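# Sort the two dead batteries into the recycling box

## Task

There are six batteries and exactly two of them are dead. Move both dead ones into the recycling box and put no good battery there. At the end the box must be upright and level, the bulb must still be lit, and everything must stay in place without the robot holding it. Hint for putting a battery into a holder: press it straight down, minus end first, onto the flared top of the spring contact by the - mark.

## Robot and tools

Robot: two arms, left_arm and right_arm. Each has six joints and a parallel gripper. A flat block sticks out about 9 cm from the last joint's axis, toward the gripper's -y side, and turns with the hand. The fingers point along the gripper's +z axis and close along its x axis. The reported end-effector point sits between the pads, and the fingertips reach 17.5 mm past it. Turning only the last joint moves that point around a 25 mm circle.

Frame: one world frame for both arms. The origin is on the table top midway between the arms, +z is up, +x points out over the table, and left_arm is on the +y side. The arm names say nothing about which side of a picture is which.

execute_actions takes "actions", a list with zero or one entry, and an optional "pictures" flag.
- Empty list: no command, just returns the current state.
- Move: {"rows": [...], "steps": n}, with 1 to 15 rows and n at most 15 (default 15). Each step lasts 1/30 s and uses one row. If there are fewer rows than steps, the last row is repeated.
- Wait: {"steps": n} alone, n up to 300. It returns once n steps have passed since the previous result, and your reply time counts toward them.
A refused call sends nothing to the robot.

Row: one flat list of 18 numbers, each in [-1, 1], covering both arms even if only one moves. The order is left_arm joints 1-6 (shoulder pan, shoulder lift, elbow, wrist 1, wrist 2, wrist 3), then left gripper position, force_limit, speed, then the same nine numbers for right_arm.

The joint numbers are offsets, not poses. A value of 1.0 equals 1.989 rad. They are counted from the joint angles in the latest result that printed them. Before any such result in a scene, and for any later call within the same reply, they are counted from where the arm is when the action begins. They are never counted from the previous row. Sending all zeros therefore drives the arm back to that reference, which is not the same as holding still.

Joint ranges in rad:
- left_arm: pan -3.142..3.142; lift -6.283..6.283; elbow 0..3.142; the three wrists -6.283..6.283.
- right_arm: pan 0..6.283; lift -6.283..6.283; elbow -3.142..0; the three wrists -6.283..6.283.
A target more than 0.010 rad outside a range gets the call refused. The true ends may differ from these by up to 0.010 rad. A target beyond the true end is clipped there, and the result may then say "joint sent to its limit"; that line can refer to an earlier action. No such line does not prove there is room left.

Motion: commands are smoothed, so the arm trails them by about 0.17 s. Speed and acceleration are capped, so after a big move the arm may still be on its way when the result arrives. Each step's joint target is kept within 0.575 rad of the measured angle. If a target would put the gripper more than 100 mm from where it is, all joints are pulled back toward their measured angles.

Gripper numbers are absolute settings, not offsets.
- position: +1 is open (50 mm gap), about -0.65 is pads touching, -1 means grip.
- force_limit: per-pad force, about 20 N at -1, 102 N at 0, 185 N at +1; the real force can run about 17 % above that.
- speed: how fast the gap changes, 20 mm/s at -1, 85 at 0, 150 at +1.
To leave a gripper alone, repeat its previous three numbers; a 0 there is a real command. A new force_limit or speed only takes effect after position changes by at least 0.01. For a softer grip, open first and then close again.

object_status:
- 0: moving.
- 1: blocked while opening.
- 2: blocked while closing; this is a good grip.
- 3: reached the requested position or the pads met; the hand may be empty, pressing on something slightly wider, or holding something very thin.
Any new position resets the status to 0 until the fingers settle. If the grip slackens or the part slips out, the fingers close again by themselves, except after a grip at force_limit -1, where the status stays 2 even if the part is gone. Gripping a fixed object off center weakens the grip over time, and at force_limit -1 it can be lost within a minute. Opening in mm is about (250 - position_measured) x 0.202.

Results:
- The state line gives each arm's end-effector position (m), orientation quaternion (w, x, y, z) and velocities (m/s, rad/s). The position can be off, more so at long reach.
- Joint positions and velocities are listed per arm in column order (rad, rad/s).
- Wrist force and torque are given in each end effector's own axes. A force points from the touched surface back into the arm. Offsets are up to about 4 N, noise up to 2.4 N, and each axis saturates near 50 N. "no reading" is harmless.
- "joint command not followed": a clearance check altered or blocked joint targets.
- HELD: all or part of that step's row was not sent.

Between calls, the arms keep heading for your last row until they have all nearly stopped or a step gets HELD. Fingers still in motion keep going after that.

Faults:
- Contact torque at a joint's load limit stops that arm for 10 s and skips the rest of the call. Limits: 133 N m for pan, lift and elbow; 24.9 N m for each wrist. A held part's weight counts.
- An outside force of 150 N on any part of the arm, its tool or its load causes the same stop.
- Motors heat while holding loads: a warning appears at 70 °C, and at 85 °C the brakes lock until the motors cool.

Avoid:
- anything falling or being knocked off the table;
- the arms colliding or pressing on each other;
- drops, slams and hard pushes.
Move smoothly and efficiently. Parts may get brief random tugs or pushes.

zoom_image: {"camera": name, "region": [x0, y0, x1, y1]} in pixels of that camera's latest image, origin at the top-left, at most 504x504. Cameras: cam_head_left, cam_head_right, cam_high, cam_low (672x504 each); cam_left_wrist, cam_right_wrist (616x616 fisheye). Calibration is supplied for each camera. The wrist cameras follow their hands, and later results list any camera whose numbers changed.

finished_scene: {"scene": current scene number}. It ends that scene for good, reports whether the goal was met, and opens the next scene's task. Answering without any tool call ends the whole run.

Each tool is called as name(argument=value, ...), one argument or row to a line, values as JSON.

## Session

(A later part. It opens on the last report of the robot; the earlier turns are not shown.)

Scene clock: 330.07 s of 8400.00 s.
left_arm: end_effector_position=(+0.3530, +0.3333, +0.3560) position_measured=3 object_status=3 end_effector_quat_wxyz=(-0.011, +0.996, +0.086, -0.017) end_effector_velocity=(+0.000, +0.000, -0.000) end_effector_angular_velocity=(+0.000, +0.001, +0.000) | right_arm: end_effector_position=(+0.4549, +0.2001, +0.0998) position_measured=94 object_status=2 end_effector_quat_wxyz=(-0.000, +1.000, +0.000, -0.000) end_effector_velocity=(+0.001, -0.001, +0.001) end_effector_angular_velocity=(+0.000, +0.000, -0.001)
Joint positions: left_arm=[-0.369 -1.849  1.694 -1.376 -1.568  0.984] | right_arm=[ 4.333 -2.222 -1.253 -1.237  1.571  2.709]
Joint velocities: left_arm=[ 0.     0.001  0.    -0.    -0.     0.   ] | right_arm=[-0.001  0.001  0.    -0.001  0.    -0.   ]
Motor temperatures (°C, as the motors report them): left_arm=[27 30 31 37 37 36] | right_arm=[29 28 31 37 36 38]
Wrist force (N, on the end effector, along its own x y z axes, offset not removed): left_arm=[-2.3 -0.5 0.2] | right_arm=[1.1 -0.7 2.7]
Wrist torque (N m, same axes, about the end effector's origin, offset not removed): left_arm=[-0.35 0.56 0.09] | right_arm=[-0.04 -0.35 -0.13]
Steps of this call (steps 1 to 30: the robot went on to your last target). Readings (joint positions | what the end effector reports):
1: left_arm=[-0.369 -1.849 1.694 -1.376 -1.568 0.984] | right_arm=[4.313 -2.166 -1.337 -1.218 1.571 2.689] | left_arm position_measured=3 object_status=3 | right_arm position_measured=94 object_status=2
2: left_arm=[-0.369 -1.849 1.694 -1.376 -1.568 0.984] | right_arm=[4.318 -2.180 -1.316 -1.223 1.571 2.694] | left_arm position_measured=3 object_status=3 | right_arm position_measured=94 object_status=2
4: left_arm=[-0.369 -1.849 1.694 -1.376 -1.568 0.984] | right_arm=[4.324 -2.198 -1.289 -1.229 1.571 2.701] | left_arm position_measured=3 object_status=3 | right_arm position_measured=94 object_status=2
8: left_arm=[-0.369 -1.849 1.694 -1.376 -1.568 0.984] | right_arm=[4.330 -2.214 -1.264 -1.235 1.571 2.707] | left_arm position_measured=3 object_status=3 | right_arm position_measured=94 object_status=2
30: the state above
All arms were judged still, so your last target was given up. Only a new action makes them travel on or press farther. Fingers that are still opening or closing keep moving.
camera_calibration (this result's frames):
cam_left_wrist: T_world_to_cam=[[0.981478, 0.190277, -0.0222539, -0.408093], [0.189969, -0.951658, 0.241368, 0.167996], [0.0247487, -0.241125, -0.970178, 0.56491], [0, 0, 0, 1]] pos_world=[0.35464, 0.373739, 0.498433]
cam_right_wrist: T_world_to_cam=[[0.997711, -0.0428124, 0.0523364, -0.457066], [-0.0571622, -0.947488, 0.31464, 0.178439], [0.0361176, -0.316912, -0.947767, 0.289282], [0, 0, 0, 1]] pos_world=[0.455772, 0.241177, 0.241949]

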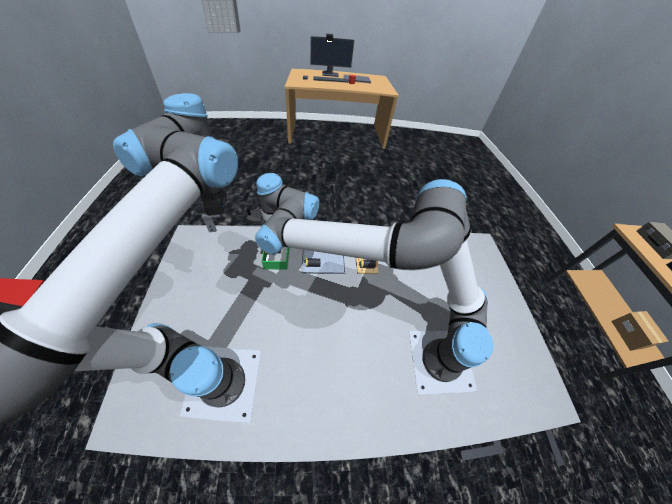

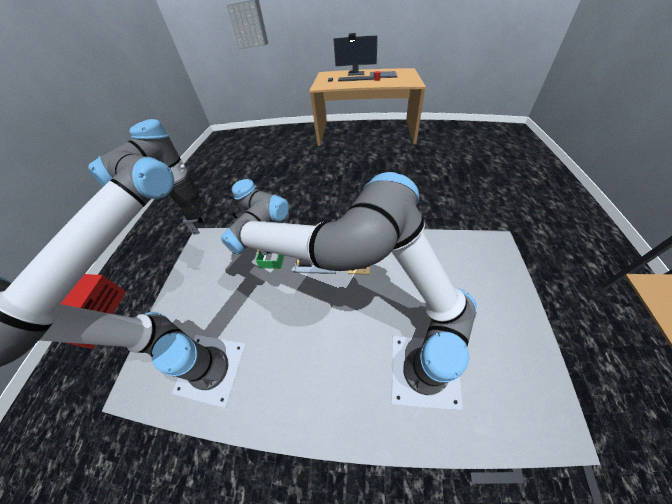

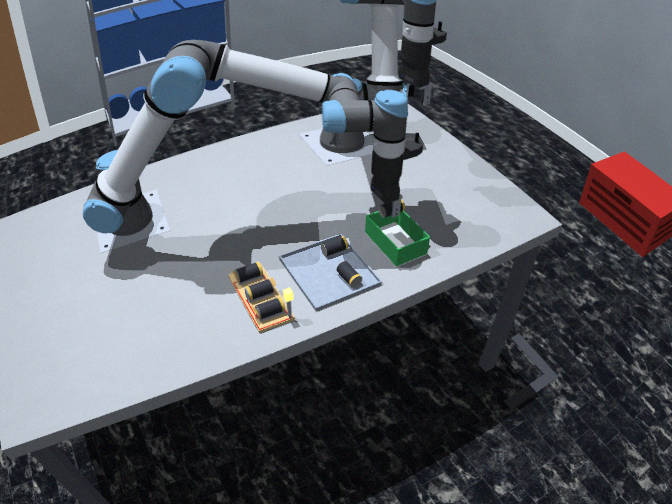

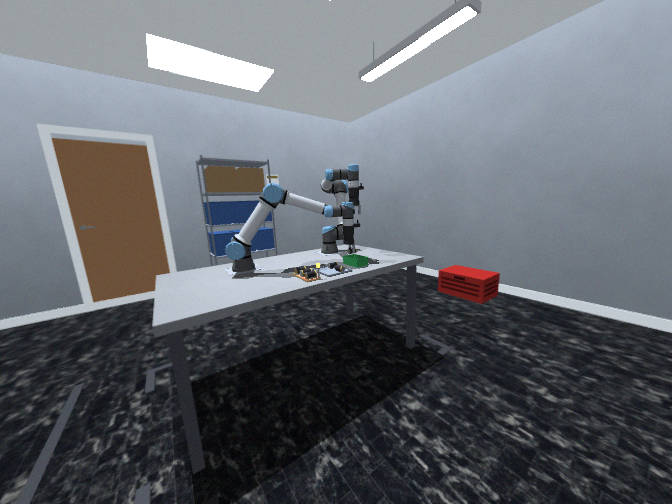

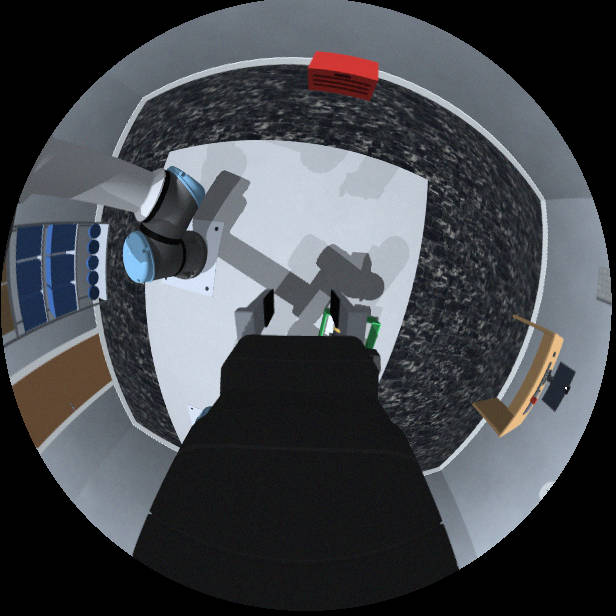

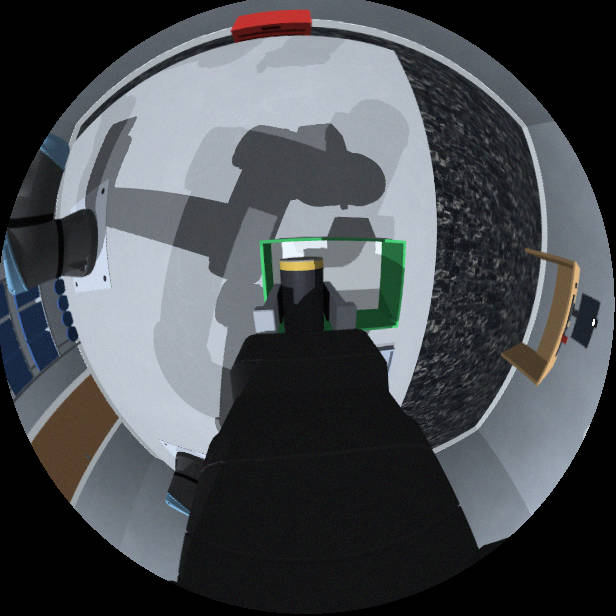

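execute_actions(
  actions=[
    {"rows":[[0,0,0,0,0,0,1,0,0,0,-0.0328,-0.0376,0.0704,0,0,-1,0,-0.3]],"steps":15},
  ],
  pictures=false,
)

execute_actions(
  actions=[
    {"steps":10},
  ],
  pictures=false,
)

execute_actions(
  actions=[
    {"rows":[[0,0,0,0,0,0,1,0,0,0,-0.0007,-0.0008,0.0015,0,0,-1,0,-0.3]],"steps":12},
  ],
  pictures=false,
)

execute_actions(
  actions=[
    {"rows":[[0,0,0,0,0,0,1,0,0,0,-0.0005,-0.0005,0.001,0,0,-1,0,-0.3]],"steps":12},
  ],
)

Scene clock: 335.60 s of 8400.00 s.
left_arm: end_effector_position=(+0.3530, +0.3333, +0.3560) position_measured=3 object_status=3 end_effector_quat_wxyz=(-0.011, +0.996, +0.086, -0.017) end_effector_velocity=(-0.000, -0.000, -0.000) end_effector_angular_velocity=(+0.000, +0.001, +0.001) | right_arm: end_effector_position=(+0.4549, +0.2001, +0.0334) position_measured=94 object_status=2 end_effector_quat_wxyz=(-0.000, +1.000, +0.000, -0.000) end_effector_velocity=(+0.000, -0.000, -0.014) end_effector_angular_velocity=(+0.003, -0.001, -0.001)
Joint positions: left_arm=[-0.369 -1.849  1.694 -1.376 -1.568  0.984] | right_arm=[ 4.333 -2.285 -1.326 -1.101  1.571  2.709]
Joint velocities: left_arm=[-0.     0.     0.     0.    -0.    -0.001] | right_arm=[-0.001 -0.014 -0.016  0.032  0.     0.   ]
Motor temperatures (°C, as the motors report them): left_arm=[27 30 31 37 37 36] | right_arm=[29 28 31 37 36 38]
Wrist force (N, on the end effector, along its own x y z axes, offset not removed): left_arm=[-1.2 -2.8 2.0] | right_arm=[-1.5 0.8 3.1]
Wrist torque (N m, same axes, about the end effector's origin, offset not removed): left_arm=[-0.58 0.20 0.22] | right_arm=[0.30 0.06 -0.06]
Steps of this call (steps 1 to 90: nothing new was sent; then 2.03 s passed at rest; steps 91 to 105: all 15 steps of this action). Readings (joint positions | what the end effector reports):
91: left_arm=[-0.369 -1.849 1.694 -1.376 -1.568 0.984] | right_arm=[4.333 -2.222 -1.253 -1.237 1.571 2.709] | left_arm position_measured=3 object_status=3 | right_arm position_measured=94 object_status=2
92: left_arm=[-0.369 -1.849 1.694 -1.376 -1.568 0.984] | right_arm=[4.333 -2.227 -1.258 -1.231 1.571 2.709] | left_arm position_measured=3 object_status=3 | right_arm position_measured=94 object_status=2
94: left_arm=[-0.369 -1.849 1.694 -1.376 -1.568 0.984] | right_arm=[4.333 -2.251 -1.285 -1.187 1.571 2.709] | left_arm position_measured=3 object_status=3 | right_arm position_measured=94 object_status=2
98: left_arm=[-0.369 -1.849 1.694 -1.376 -1.568 0.984] | right_arm=[4.333 -2.275 -1.314 -1.126 1.571 2.709] | left_arm position_measured=3 object_status=3 | right_arm position_measured=94 object_status=2
105: the state above

Scene clock: 335.93 s of 8400.00 s.
left_arm: end_effector_position=(+0.3530, +0.3333, +0.3560) position_measured=3 object_status=3 end_effector_quat_wxyz=(-0.011, +0.996, +0.086, -0.017) end_effector_velocity=(+0.000, +0.000, -0.000) end_effector_angular_velocity=(+0.000, +0.000, -0.000) | right_arm: end_effector_position=(+0.4549, +0.2001, +0.0319) position_measured=94 object_status=2 end_effector_quat_wxyz=(-0.000, +1.000, +0.000, -0.000) end_effector_velocity=(+0.000, -0.000, -0.001) end_effector_angular_velocity=(-0.000, +0.000, -0.001)
Joint positions: left_arm=[-0.369 -1.849  1.694 -1.376 -1.568  0.984] | right_arm=[ 4.333 -2.287 -1.328 -1.097  1.571  2.709]
Joint velocities: left_arm=[ 0.001  0.     0.    -0.    -0.     0.001] | right_arm=[-0.001 -0.001 -0.001  0.001  0.     0.   ]
Motor temperatures (°C, as the motors report them): left_arm=[27 30 31 37 37 36] | right_arm=[29 28 31 37 36 38]
Wrist force (N, on the end effector, along its own x y z axes, offset not removed): left_arm=[-1.7 -1.5 1.1] | right_arm=[-0.1 -0.1 2.9]
Wrist torque (N m, same axes, about the end effector's origin, offset not removed): left_arm=[-0.42 0.41 0.11] | right_arm=[0.15 -0.19 -0.10]
Steps of this call (steps 1 to 10: the robot went on to your last target). Readings (joint positions | what the end effector reports):
1: left_arm=[-0.369 -1.849 1.694 -1.376 -1.568 0.984] | right_arm=[4.333 -2.286 -1.326 -1.100 1.571 2.709] | left_arm position_measured=3 object_status=3 | right_arm position_measured=94 object_status=2
2: left_arm=[-0.369 -1.849 1.694 -1.376 -1.568 0.984] | right_arm=[4.333 -2.286 -1.327 -1.099 1.571 2.709] | left_arm position_measured=3 object_status=3 | right_arm position_measured=94 object_status=2
4: left_arm=[-0.369 -1.849 1.694 -1.376 -1.568 0.984] | right_arm=[4.333 -2.286 -1.327 -1.098 1.571 2.709] | left_arm position_measured=3 object_status=3 | right_arm position_measured=94 object_status=2
8: left_arm=[-0.369 -1.849 1.694 -1.376 -1.568 0.984] | right_arm=[4.333 -2.287 -1.328 -1.098 1.571 2.709] | left_arm position_measured=3 object_status=3 | right_arm position_measured=94 object_status=2
10: the state above

Scene clock: 336.33 s of 8400.00 s.
left_arm: end_effector_position=(+0.3530, +0.3333, +0.3560) position_measured=3 object_status=3 end_effector_quat_wxyz=(-0.011, +0.996, +0.086, -0.017) end_effector_velocity=(-0.000, -0.000, +0.000) end_effector_angular_velocity=(+0.000, +0.000, +0.002) | right_arm: end_effector_position=(+0.4548, +0.2000, +0.0305) position_measured=94 object_status=2 end_effector_quat_wxyz=(-0.000, +1.000, +0.000, -0.000) end_effector_velocity=(-0.000, +0.000, +0.001) end_effector_angular_velocity=(+0.002, -0.001, +0.001)
Joint positions: left_arm=[-0.369 -1.849  1.694 -1.376 -1.568  0.984] | right_arm=[ 4.333 -2.288 -1.329 -1.095  1.571  2.709]
Joint velocities: left_arm=[-0.     0.    -0.     0.    -0.    -0.002] | right_arm=[ 0.001  0.001 -0.001  0.001  0.    -0.   ]
Motor temperatures (°C, as the motors report them): left_arm=[27 30 31 37 37 36] | right_arm=[29 28 31 37 36 38]
Wrist force (N, on the end effector, along its own x y z axes, offset not removed): left_arm=[-1.7 1.1 3.0] | right_arm=[1.1 -0.1 4.6]
Wrist torque (N m, same axes, about the end effector's origin, offset not removed): left_arm=[0.04 0.52 0.13] | right_arm=[0.18 -0.35 -0.20]
Steps of this call (steps 1 to 12: all 12 steps of this action). Readings (joint positions | what the end effector reports):
1: left_arm=[-0.369 -1.849 1.694 -1.376 -1.568 0.984] | right_arm=[4.333 -2.287 -1.328 -1.097 1.571 2.709] | left_arm position_measured=3 object_status=3 | right_arm position_measured=94 object_status=2
2: left_arm=[-0.369 -1.849 1.694 -1.376 -1.568 0.984] | right_arm=[4.333 -2.287 -1.328 -1.097 1.571 2.709] | left_arm position_measured=3 object_status=3 | right_arm position_measured=94 object_status=2
4: left_arm=[-0.369 -1.849 1.694 -1.376 -1.568 0.984] | right_arm=[4.333 -2.288 -1.329 -1.096 1.571 2.709] | left_arm position_measured=3 object_status=3 | right_arm position_measured=94 object_status=2
8: left_arm=[-0.369 -1.849 1.694 -1.376 -1.568 0.984] | right_arm=[4.333 -2.288 -1.329 -1.095 1.571 2.709] | left_arm position_measured=3 object_status=3 | right_arm position_measured=94 object_status=2
12: the state above

Scene clock: 336.73 s of 8400.00 s.
left_arm: end_effector_position=(+0.3530, +0.3333, +0.3560) position_measured=3 object_status=3 end_effector_quat_wxyz=(-0.011, +0.996, +0.086, -0.017) end_effector_velocity=(+0.000, +0.000, +0.000) end_effector_angular_velocity=(-0.000, -0.000, -0.000) | right_arm: end_effector_position=(+0.4548, +0.1999, +0.0296) position_measured=94 object_status=2 end_effector_quat_wxyz=(-0.000, +1.000, +0.000, -0.000) end_effector_velocity=(-0.000, +0.000, -0.000) end_effector_angular_velocity=(+0.000, -0.000, +0.001)
Joint positions: left_arm=[-0.369 -1.849  1.694 -1.376 -1.568  0.984] | right_arm=[ 4.333 -2.289 -1.33  -1.093  1.571  2.709]
Joint velocities: left_arm=[ 0. -0. -0.  0.  0.  0.] | right_arm=[ 0.001 -0.    -0.     0.001 -0.     0.   ]
Motor temperatures (°C, as the motors report them): left_arm=[27 30 31 37 37 36] | right_arm=[29 28 31 37 36 38]
Wrist force (N, on the end effector, along its own x y z axes, offset not removed): left_arm=[-5.5 -2.0 1.6] | right_arm=[-0.5 -0.7 2.6]
Wrist torque (N m, same axes, about the end effector's origin, offset not removed): left_arm=[-0.55 1.08 0.23] | right_arm=[-0.06 0.00 -0.08]
Steps of this call (steps 1 to 12: all 12 steps of this action). Readings (joint positions | what the end effector reports):
1: left_arm=[-0.369 -1.849 1.694 -1.376 -1.568 0.984] | right_arm=[4.333 -2.288 -1.329 -1.095 1.571 2.709] | left_arm position_measured=3 object_status=3 | right_arm position_measured=94 object_status=2
2: left_arm=[-0.369 -1.849 1.694 -1.376 -1.568 0.984] | right_arm=[4.333 -2.288 -1.329 -1.094 1.571 2.709] | left_arm position_measured=3 object_status=3 | right_arm position_measured=94 object_status=2
4: left_arm=[-0.369 -1.849 1.694 -1.376 -1.568 0.984] | right_arm=[4.333 -2.289 -1.330 -1.094 1.571 2.709] | left_arm position_measured=3 object_status=3 | right_arm position_measured=94 object_status=2
8: left_arm=[-0.369 -1.849 1.694 -1.376 -1.568 0.984] | right_arm=[4.333 -2.289 -1.330 -1.093 1.571 2.709] | left_arm position_measured=3 object_status=3 | right_arm position_measured=94 object_status=2
12: the state above
camera_calibration (this result's frames):
cam_left_wrist: T_world_to_cam=[[0.981478, 0.190278, -0.0222541, -0.408093], [0.189969, -0.951658, 0.241368, 0.167995], [0.0247486, -0.241125, -0.970178, 0.56491], [0, 0, 0, 1]] pos_world=[0.35464, 0.373739, 0.498433]
cam_right_wrist: T_world_to_cam=[[0.997712, -0.0427961, 0.0523315, -0.453326], [-0.0571457, -0.947485, 0.314652, 0.200371], [0.0361174, -0.316923, -0.947763, 0.222763], [0, 0, 0, 1]] pos_world=[0.455694, 0.241047, 0.171803]

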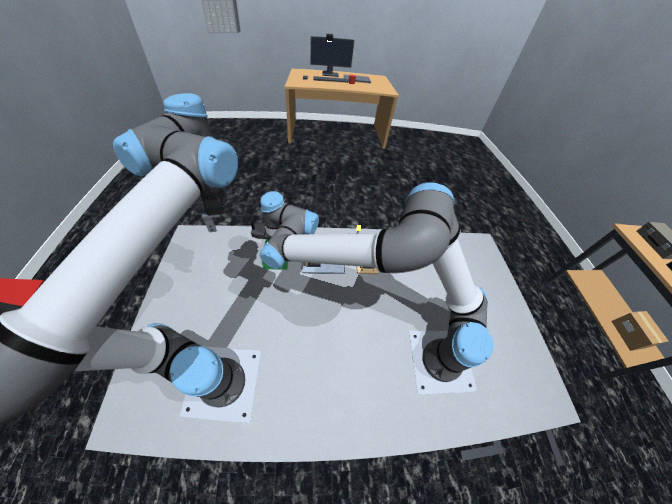

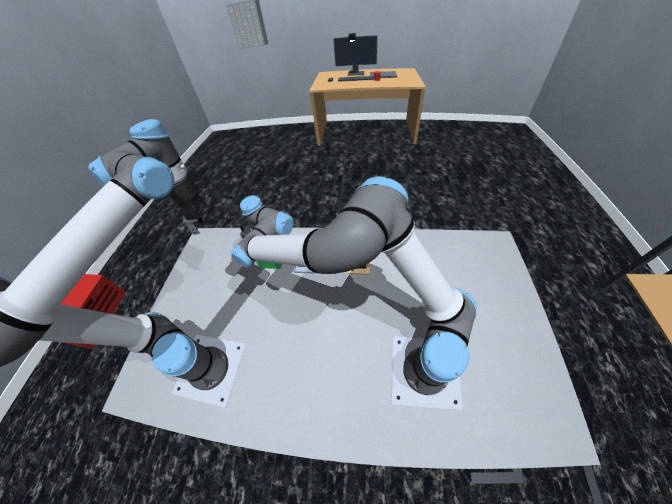

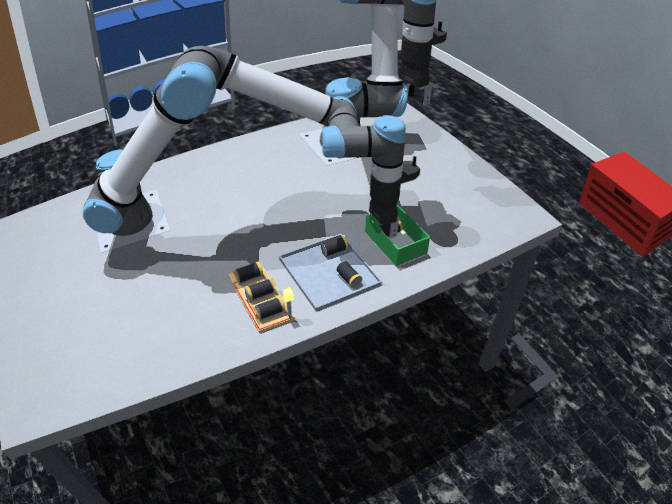

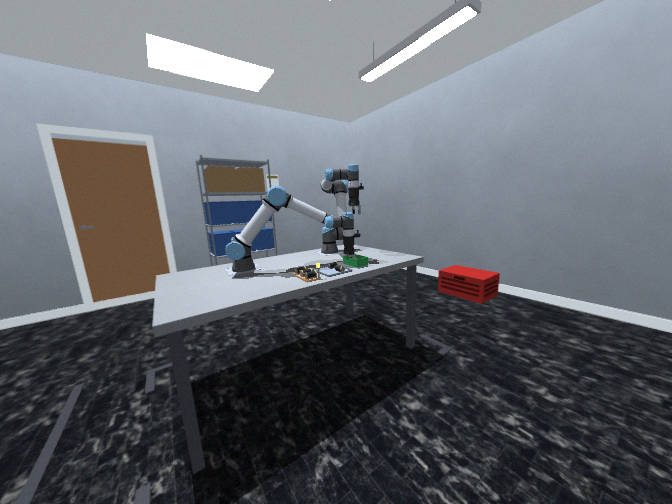

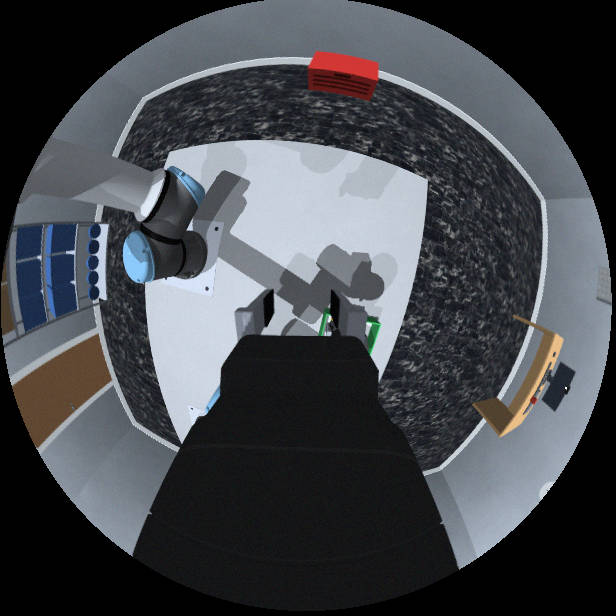

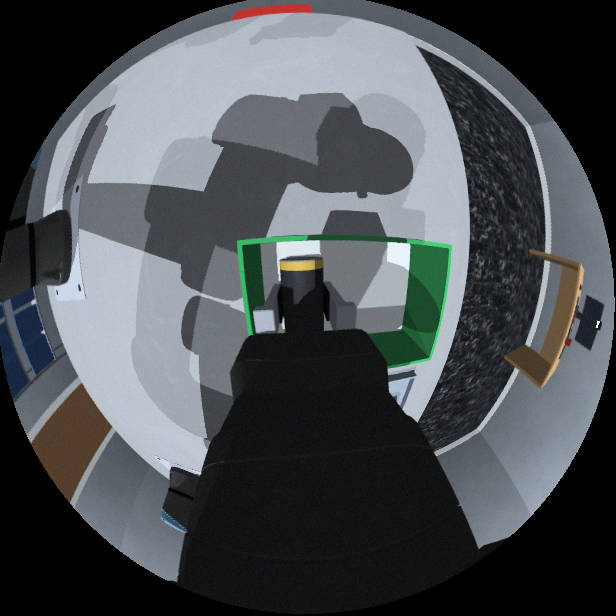

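execute_actions(
  actions=[
    {"rows":[[0,0,0,0,0,0,1,0,0,0,-0.0004,-0.0004,0.0008,0,0,-1,0,-0.3]],"steps":12},
  ],
  pictures=false,
)

execute_actions(
  actions=[
    {"rows":[[0,0,0,0,0,0,1,0,0,0,0,0,0,0,0,0.6,0,-0.5]],"steps":12},
  ],
  pictures=false,
)

execute_actions(
  actions=[
    {"rows":[[0,0,0,0,0,0,1,0,0,0,0.0343,0.0393,-0.0736,0,0,0.6,0,-0.5]],"steps":15},
  ],
  pictures=false,
)

execute_actions(
  actions=[
    {"steps":8},
  ],
  pictures=false,
)

execute_actions(
  actions=[
    {"rows":[[0,0,0,0,0,0,1,0,0,-0.1324,0.0345,-0.0715,0.037,0,-0.9222,0.8,0,-0.3]],"steps":15},
  ],
  pictures=false,
)

execute_actions(
  actions=[
    {"steps":35},
  ],
)

Scene clock: 346.97 s of 8400.00 s.
left_arm: end_effector_position=(+0.3530, +0.3333, +0.3560) position_measured=3 object_status=3 end_effector_quat_wxyz=(-0.011, +0.996, +0.086, -0.017) end_effector_velocity=(-0.000, -0.000, +0.000) end_effector_angular_velocity=(-0.000, -0.000, +0.000) | right_arm: end_effector_position=(+0.4548, +0.1999, +0.0289) position_measured=94 object_status=2 end_effector_quat_wxyz=(-0.000, +1.000, +0.000, -0.000) end_effector_velocity=(+0.000, -0.000, -0.002) end_effector_angular_velocity=(-0.001, +0.001, -0.000)
Joint positions: left_arm=[-0.369 -1.849  1.694 -1.376 -1.568  0.984] | right_arm=[ 4.333 -2.29  -1.331 -1.091  1.571  2.709]
Joint velocities: left_arm=[-0. -0. -0.  0. -0. -0.] | right_arm=[-0.    -0.002 -0.     0.001  0.    -0.   ]
Motor temperatures (°C, as the motors report them): left_arm=[27 30 31 37 37 36] | right_arm=[29 28 31 37 36 38]
Wrist force (N, on the end effector, along its own x y z axes, offset not removed): left_arm=[0.1 -1.3 1.4] | right_arm=[-0.1 -0.1 3.3]
Wrist torque (N m, same axes, about the end effector's origin, offset not removed): left_arm=[-0.50 0.21 0.17] | right_arm=[0.04 -0.19 -0.15]
Steps of this call (steps 1 to 15: the robot went on to your last target; steps 16 to 90: nothing new was sent; then 6.83 s passed at rest; steps 91 to 102: all 12 steps of this action). Readings (joint positions | what the end effector reports):
91: left_arm=[-0.369 -1.849 1.694 -1.376 -1.568 0.984] | right_arm=[4.333 -2.289 -1.330 -1.093 1.571 2.709] | left_arm position_measured=3 object_status=3 | right_arm position_measured=94 object_status=2
92: left_arm=[-0.369 -1.849 1.694 -1.376 -1.568 0.984] | right_arm=[4.333 -2.289 -1.330 -1.092 1.571 2.709] | left_arm position_measured=3 object_status=3 | right_arm position_measured=94 object_status=2
94: left_arm=[-0.369 -1.849 1.694 -1.376 -1.568 0.984] | right_arm=[4.333 -2.290 -1.331 -1.092 1.571 2.709] | left_arm position_measured=3 object_status=3 | right_arm position_measured=94 object_status=2
98: left_arm=[-0.369 -1.849 1.694 -1.376 -1.568 0.984] | right_arm=[4.333 -2.290 -1.331 -1.091 1.571 2.709] | left_arm position_measured=3 object_status=3 | right_arm position_measured=94 object_status=2
102: the state above

Scene clock: 347.37 s of 8400.00 s.
left_arm: end_effector_position=(+0.3530, +0.3333, +0.3560) position_measured=3 object_status=3 end_effector_quat_wxyz=(-0.011, +0.996, +0.086, -0.017) end_effector_velocity=(-0.000, +0.000, -0.000) end_effector_angular_velocity=(+0.000, +0.001, +0.000) | right_arm: end_effector_position=(+0.4548, +0.1999, +0.0289) position_measured=63 object_status=3 end_effector_quat_wxyz=(-0.000, +1.000, +0.000, -0.000) end_effector_velocity=(-0.000, +0.001, +0.000) end_effector_angular_velocity=(+0.002, -0.001, +0.000)
Joint positions: left_arm=[-0.369 -1.849  1.694 -1.376 -1.568  0.984] | right_arm=[ 4.333 -2.29  -1.331 -1.091  1.571  2.709]
Joint velocities: left_arm=[0. 0. 0. 0. 0. 0.] | right_arm=[ 0.     0.    -0.     0.002  0.     0.   ]
Motor temperatures (°C, as the motors report them): left_arm=[27 30 31 37 37 36] | right_arm=[29 28 31 37 36 38]
Wrist force (N, on the end effector, along its own x y z axes, offset not removed): left_arm=[-6.1 -0.5 0.7] | right_arm=[0.3 0.3 1.9]
Wrist torque (N m, same axes, about the end effector's origin, offset not removed): left_arm=[-0.29 1.25 0.24] | right_arm=[0.12 -0.16 -0.14]
Steps of this call (steps 1 to 12: all 12 steps of this action). Readings (joint positions | what the end effector reports):
1: left_arm=[-0.369 -1.849 1.694 -1.376 -1.568 0.984] | right_arm=[4.333 -2.290 -1.331 -1.091 1.571 2.709] | left_arm position_measured=3 object_status=3 | right_arm position_measured=91 object_status=0
2: left_arm=[-0.369 -1.849 1.694 -1.376 -1.568 0.984] | right_arm=[4.333 -2.290 -1.331 -1.091 1.571 2.709] | left_arm position_measured=3 object_status=3 | right_arm position_measured=82 object_status=0
4: left_arm=[-0.369 -1.849 1.694 -1.376 -1.568 0.984] | right_arm=[4.333 -2.290 -1.331 -1.091 1.571 2.709] | left_arm position_measured=3 object_status=3 | right_arm position_measured=66 object_status=0
8: left_arm=[-0.369 -1.849 1.694 -1.376 -1.568 0.984] | right_arm=[4.333 -2.290 -1.331 -1.091 1.571 2.709] | left_arm position_measured=3 object_status=3 | right_arm position_measured=63 object_status=0
12: the state above

Scene clock: 347.87 s of 8400.00 s.
left_arm: end_effector_position=(+0.3530, +0.3333, +0.3560) position_measured=3 object_status=3 end_effector_quat_wxyz=(-0.011, +0.996, +0.086, -0.017) end_effector_velocity=(-0.000, +0.000, +0.000) end_effector_angular_velocity=(-0.001, -0.001, -0.002) | right_arm: end_effector_position=(+0.4550, +0.2003, +0.0981) position_measured=63 object_status=3 end_effector_quat_wxyz=(-0.000, +1.000, +0.000, +0.000) end_effector_velocity=(-0.000, -0.002, +0.014) end_effector_angular_velocity=(-0.004, +0.001, -0.000)
Joint positions: left_arm=[-0.369 -1.849  1.694 -1.376 -1.568  0.984] | right_arm=[ 4.333 -2.223 -1.255 -1.233  1.571  2.709]
Joint velocities: left_arm=[ 0.001 -0.001 -0.     0.    -0.     0.003] | right_arm=[-0.     0.013  0.017 -0.034 -0.    -0.   ]
Motor temperatures (°C, as the motors report them): left_arm=[27 30 31 37 37 36] | right_arm=[29 28 31 37 36 38]
Wrist force (N, on the end effector, along its own x y z axes, offset not removed): left_arm=[-1.8 1.2 -0.6] | right_arm=[1.8 0.0 2.1]
Wrist torque (N m, same axes, about the end effector's origin, offset not removed): left_arm=[-0.02 0.47 0.20] | right_arm=[0.16 -0.43 -0.18]
Steps of this call (steps 1 to 15: all 15 steps of this action). Readings (joint positions | what the end effector reports):
1: left_arm=[-0.369 -1.849 1.694 -1.376 -1.568 0.984] | right_arm=[4.333 -2.290 -1.331 -1.091 1.571 2.709] | left_arm position_measured=3 object_status=3 | right_arm position_measured=63 object_status=3
2: left_arm=[-0.369 -1.849 1.694 -1.376 -1.568 0.984] | right_arm=[4.333 -2.285 -1.326 -1.098 1.571 2.709] | left_arm position_measured=3 object_status=3 | right_arm position_measured=63 object_status=3
4: left_arm=[-0.369 -1.849 1.694 -1.376 -1.568 0.984] | right_arm=[4.333 -2.260 -1.298 -1.143 1.571 2.709] | left_arm position_measured=3 object_status=3 | right_arm position_measured=63 object_status=3
8: left_arm=[-0.369 -1.849 1.694 -1.376 -1.568 0.984] | right_arm=[4.333 -2.234 -1.267 -1.207 1.571 2.709] | left_arm position_measured=3 object_status=3 | right_arm position_measured=63 object_status=3
15: the state above

Scene clock: 348.13 s of 8400.00 s.
left_arm: end_effector_position=(+0.3530, +0.3333, +0.3560) position_measured=3 object_status=3 end_effector_quat_wxyz=(-0.011, +0.996, +0.086, -0.017) end_effector_velocity=(+0.000, -0.000, -0.000) end_effector_angular_velocity=(+0.000, +0.000, -0.001) | right_arm: end_effector_position=(+0.4549, +0.2001, +0.0997) position_measured=63 object_status=3 end_effector_quat_wxyz=(-0.000, +1.000, +0.000, -0.000) end_effector_velocity=(+0.000, -0.001, +0.001) end_effector_angular_velocity=(-0.002, +0.001, -0.000)
Joint positions: left_arm=[-0.369 -1.849  1.694 -1.376 -1.568  0.984] | right_arm=[ 4.333 -2.222 -1.253 -1.237  1.571  2.709]
Joint velocities: left_arm=[-0.001  0.001 -0.    -0.    -0.     0.   ] | right_arm=[-0.     0.001  0.002 -0.005 -0.     0.   ]
Motor temperatures (°C, as the motors report them): left_arm=[27 30 31 37 37 36] | right_arm=[29 28 31 37 36 38]
Wrist force (N, on the end effector, along its own x y z axes, offset not removed): left_arm=[-4.9 0.0 2.3] | right_arm=[0.5 0.2 1.3]
Wrist torque (N m, same axes, about the end effector's origin, offset not removed): left_arm=[-0.17 0.98 0.09] | right_arm=[0.04 -0.22 -0.08]
Steps of this call (steps 1 to 8: the robot went on to your last target). Readings (joint positions | what the end effector reports):
1: left_arm=[-0.369 -1.849 1.694 -1.376 -1.568 0.984] | right_arm=[4.333 -2.223 -1.254 -1.234 1.571 2.709] | left_arm position_measured=3 object_status=3 | right_arm position_measured=63 object_status=3
2: left_arm=[-0.369 -1.849 1.694 -1.376 -1.568 0.984] | right_arm=[4.333 -2.223 -1.254 -1.235 1.571 2.709] | left_arm position_measured=3 object_status=3 | right_arm position_measured=63 object_status=3
4: left_arm=[-0.369 -1.849 1.694 -1.376 -1.568 0.984] | right_arm=[4.333 -2.222 -1.253 -1.236 1.571 2.709] | left_arm position_measured=3 object_status=3 | right_arm position_measured=63 object_status=3
8: the state above

Scene clock: 348.63 s of 8400.00 s.
left_arm: end_effector_position=(+0.3530, +0.3333, +0.3560) position_measured=3 object_status=3 end_effector_quat_wxyz=(-0.011, +0.996, +0.086, -0.017) end_effector_velocity=(+0.000, -0.000, -0.000) end_effector_angular_velocity=(+0.000, +0.001, -0.002) | right_arm: end_effector_position=(+0.5543, +0.0489, +0.0905) position_measured=32 object_status=3 end_effector_quat_wxyz=(-0.000, +0.950, +0.312, +0.000) end_effector_velocity=(+0.009, -0.134, -0.007) end_effector_angular_velocity=(-0.002, -0.001, +2.434)
Joint positions: left_arm=[-0.369 -1.849  1.694 -1.376 -1.568  0.984] | right_arm=[ 4.088 -2.157 -1.386 -1.168  1.571  1.829]
Joint velocities: left_arm=[-0.     0.001 -0.    -0.     0.     0.002] | right_arm=[-0.153  0.036 -0.078  0.04  -0.    -2.588]
Motor temperatures (°C, as the motors report them): left_arm=[27 30 31 37 37 36] | right_arm=[29 28 31 37 36 38]
Wrist force (N, on the end effector, along its own x y z axes, offset not removed): left_arm=[-2.3 3.1 -3.2] | right_arm=[-0.7 1.0 1.7]
Wrist torque (N m, same axes, about the end effector's origin, offset not removed): left_arm=[0.24 0.60 0.14] | right_arm=[0.18 -0.10 -0.09]
Steps of this call (steps 1 to 15: all 15 steps of this action). Readings (joint positions | what the end effector reports):
1: left_arm=[-0.369 -1.849 1.694 -1.376 -1.568 0.984] | right_arm=[4.333 -2.222 -1.253 -1.237 1.571 2.709] | left_arm position_measured=3 object_status=3 | right_arm position_measured=59 object_status=0
2: left_arm=[-0.369 -1.849 1.694 -1.376 -1.568 0.984] | right_arm=[4.327 -2.218 -1.258 -1.233 1.571 2.704] | left_arm position_measured=3 object_status=3 | right_arm position_measured=48 object_status=0
4: left_arm=[-0.369 -1.849 1.694 -1.376 -1.568 0.984] | right_arm=[4.284 -2.205 -1.284 -1.220 1.571 2.643] | left_arm position_measured=3 object_status=3 | right_arm position_measured=32 object_status=0
8: left_arm=[-0.369 -1.849 1.694 -1.376 -1.568 0.984] | right_arm=[4.189 -2.182 -1.334 -1.194 1.571 2.411] | left_arm position_measured=3 object_status=3 | right_arm position_measured=32 object_status=0
15: the state above

Scene clock: 349.80 s of 8400.00 s.
left_arm: end_effector_position=(+0.3530, +0.3333, +0.3560) position_measured=3 object_status=3 end_effector_quat_wxyz=(-0.011, +0.996, +0.086, -0.017) end_effector_velocity=(+0.000, -0.000, +0.000) end_effector_angular_velocity=(-0.000, -0.001, -0.002) | right_arm: end_effector_position=(+0.5509, +0.0172, +0.0897) position_measured=32 object_status=3 end_effector_quat_wxyz=(-0.000, +0.707, +0.707, +0.000) end_effector_velocity=(+0.000, +0.000, +0.000) end_effector_angular_velocity=(+0.001, -0.002, +0.001)
Joint positions: left_arm=[-0.369 -1.849  1.694 -1.376 -1.568  0.984] | right_arm=[ 4.07  -2.153 -1.395 -1.164  1.571  0.876]
Joint velocities: left_arm=[-0.    -0.001 -0.    -0.     0.     0.002] | right_arm=[ 0.     0.     0.     0.002 -0.    -0.001]
Motor temperatures (°C, as the motors report them): left_arm=[27 30 31 37 37 36] | right_arm=[29 28 31 37 36 38]
Wrist force (N, on the end effector, along its own x y z axes, offset not removed): left_arm=[-1.5 -0.1 3.6] | right_arm=[0.2 1.0 1.4]
Wrist torque (N m, same axes, about the end effector's origin, offset not removed): left_arm=[-0.18 0.61 0.26] | right_arm=[0.30 -0.21 -0.19]
Steps of this call (steps 1 to 35: the robot went on to your last target). Readings (joint positions | what the end effector reports):
1: left_arm=[-0.369 -1.849 1.694 -1.376 -1.568 0.984] | right_arm=[4.083 -2.156 -1.388 -1.167 1.571 1.741] | left_arm position_measured=3 object_status=3 | right_arm position_measured=32 object_status=3
2: left_arm=[-0.369 -1.849 1.694 -1.376 -1.568 0.984] | right_arm=[4.080 -2.156 -1.390 -1.166 1.571 1.653] | left_arm position_measured=3 object_status=3 | right_arm position_measured=32 object_status=3
4: left_arm=[-0.369 -1.849 1.694 -1.376 -1.568 0.984] | right_arm=[4.076 -2.155 -1.392 -1.165 1.571 1.477] | left_arm position_measured=3 object_status=3 | right_arm position_measured=32 object_status=3
8: left_arm=[-0.369 -1.849 1.694 -1.376 -1.568 0.984] | right_arm=[4.072 -2.154 -1.394 -1.164 1.571 1.137] | left_arm position_measured=3 object_status=3 | right_arm position_measured=32 object_status=3
35: the state above
camera_calibration (this result's frames):
cam_left_wrist: T_world_to_cam=[[0.981478, 0.190277, -0.0222543, -0.408093], [0.189969, -0.951658, 0.241368, 0.167995], [0.0247484, -0.241125, -0.970178, 0.56491], [0, 0, 0, 1]] pos_world=[0.35464, 0.373739, 0.498433]
cam_right_wrist: T_world_to_cam=[[0.0430427, 0.997678, 0.0527905, -0.0521376], [0.94732, -0.0575419, 0.315076, -0.554864], [0.317382, 0.0364478, -0.947597, 0.0572494], [0, 0, 0, 1]] pos_world=[0.509708, 0.0180019, 0.231826]

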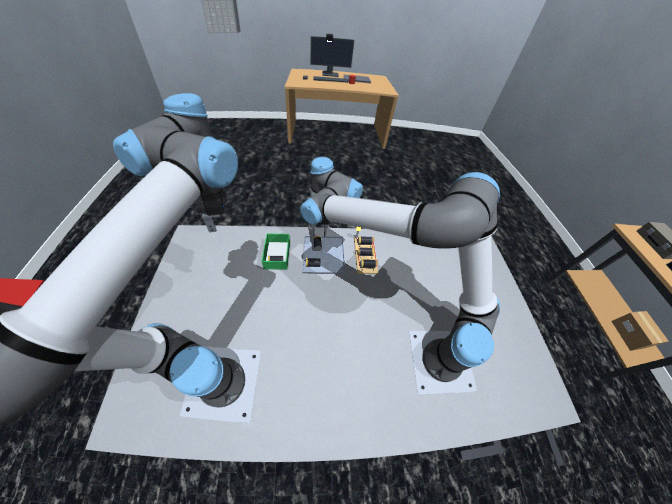

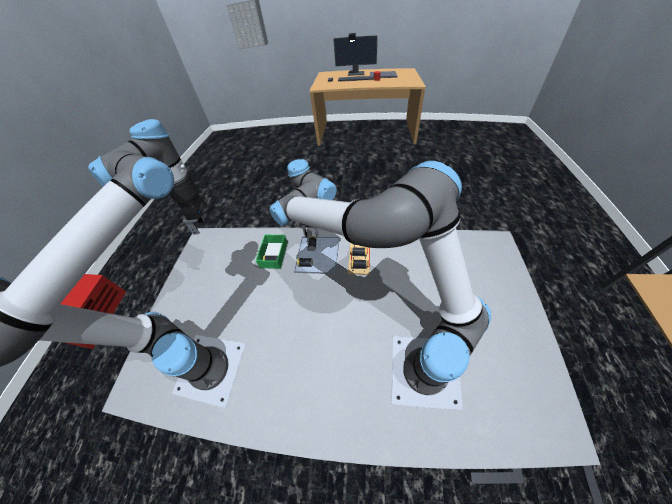

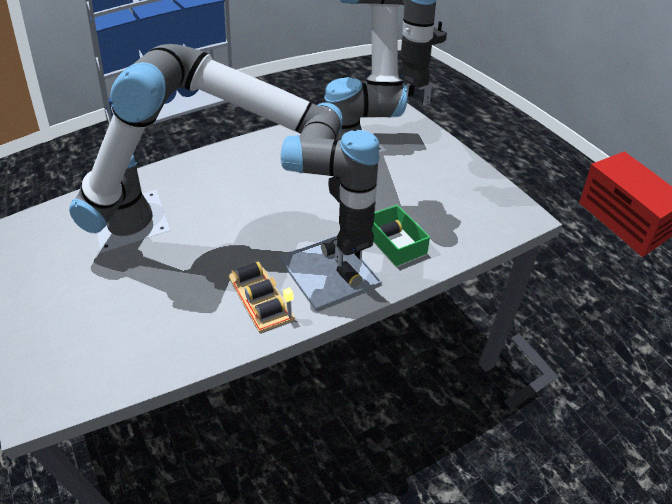

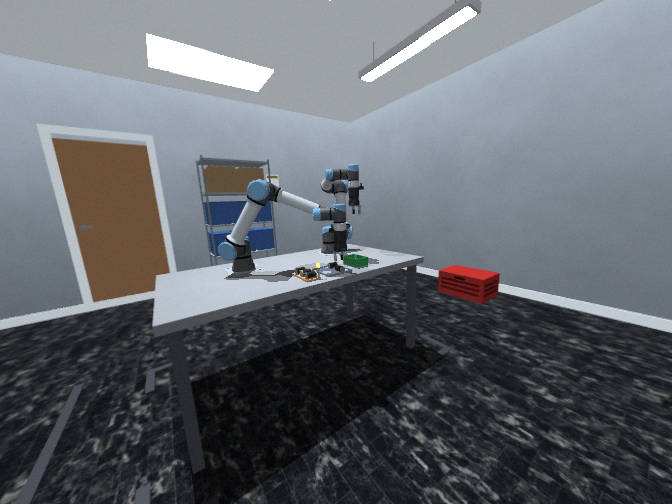

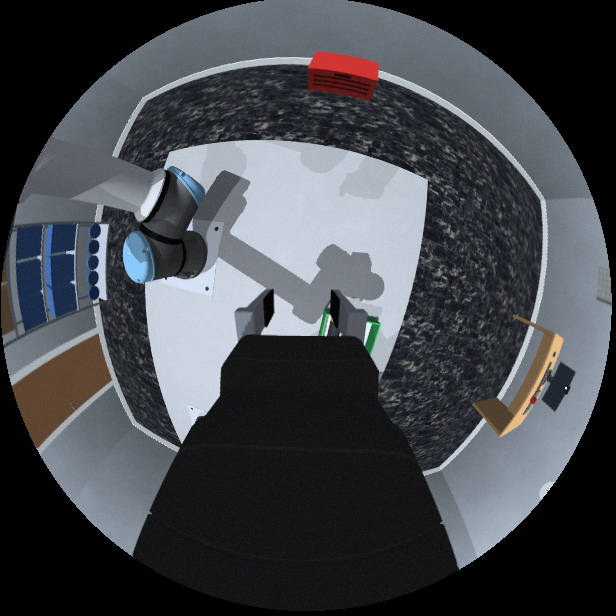

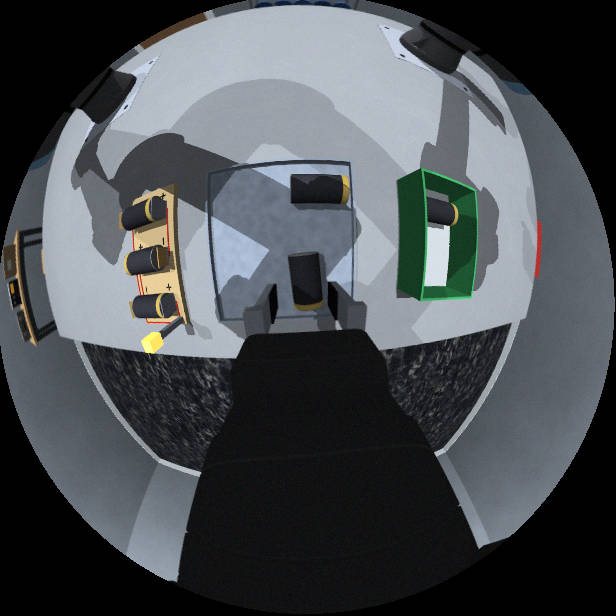

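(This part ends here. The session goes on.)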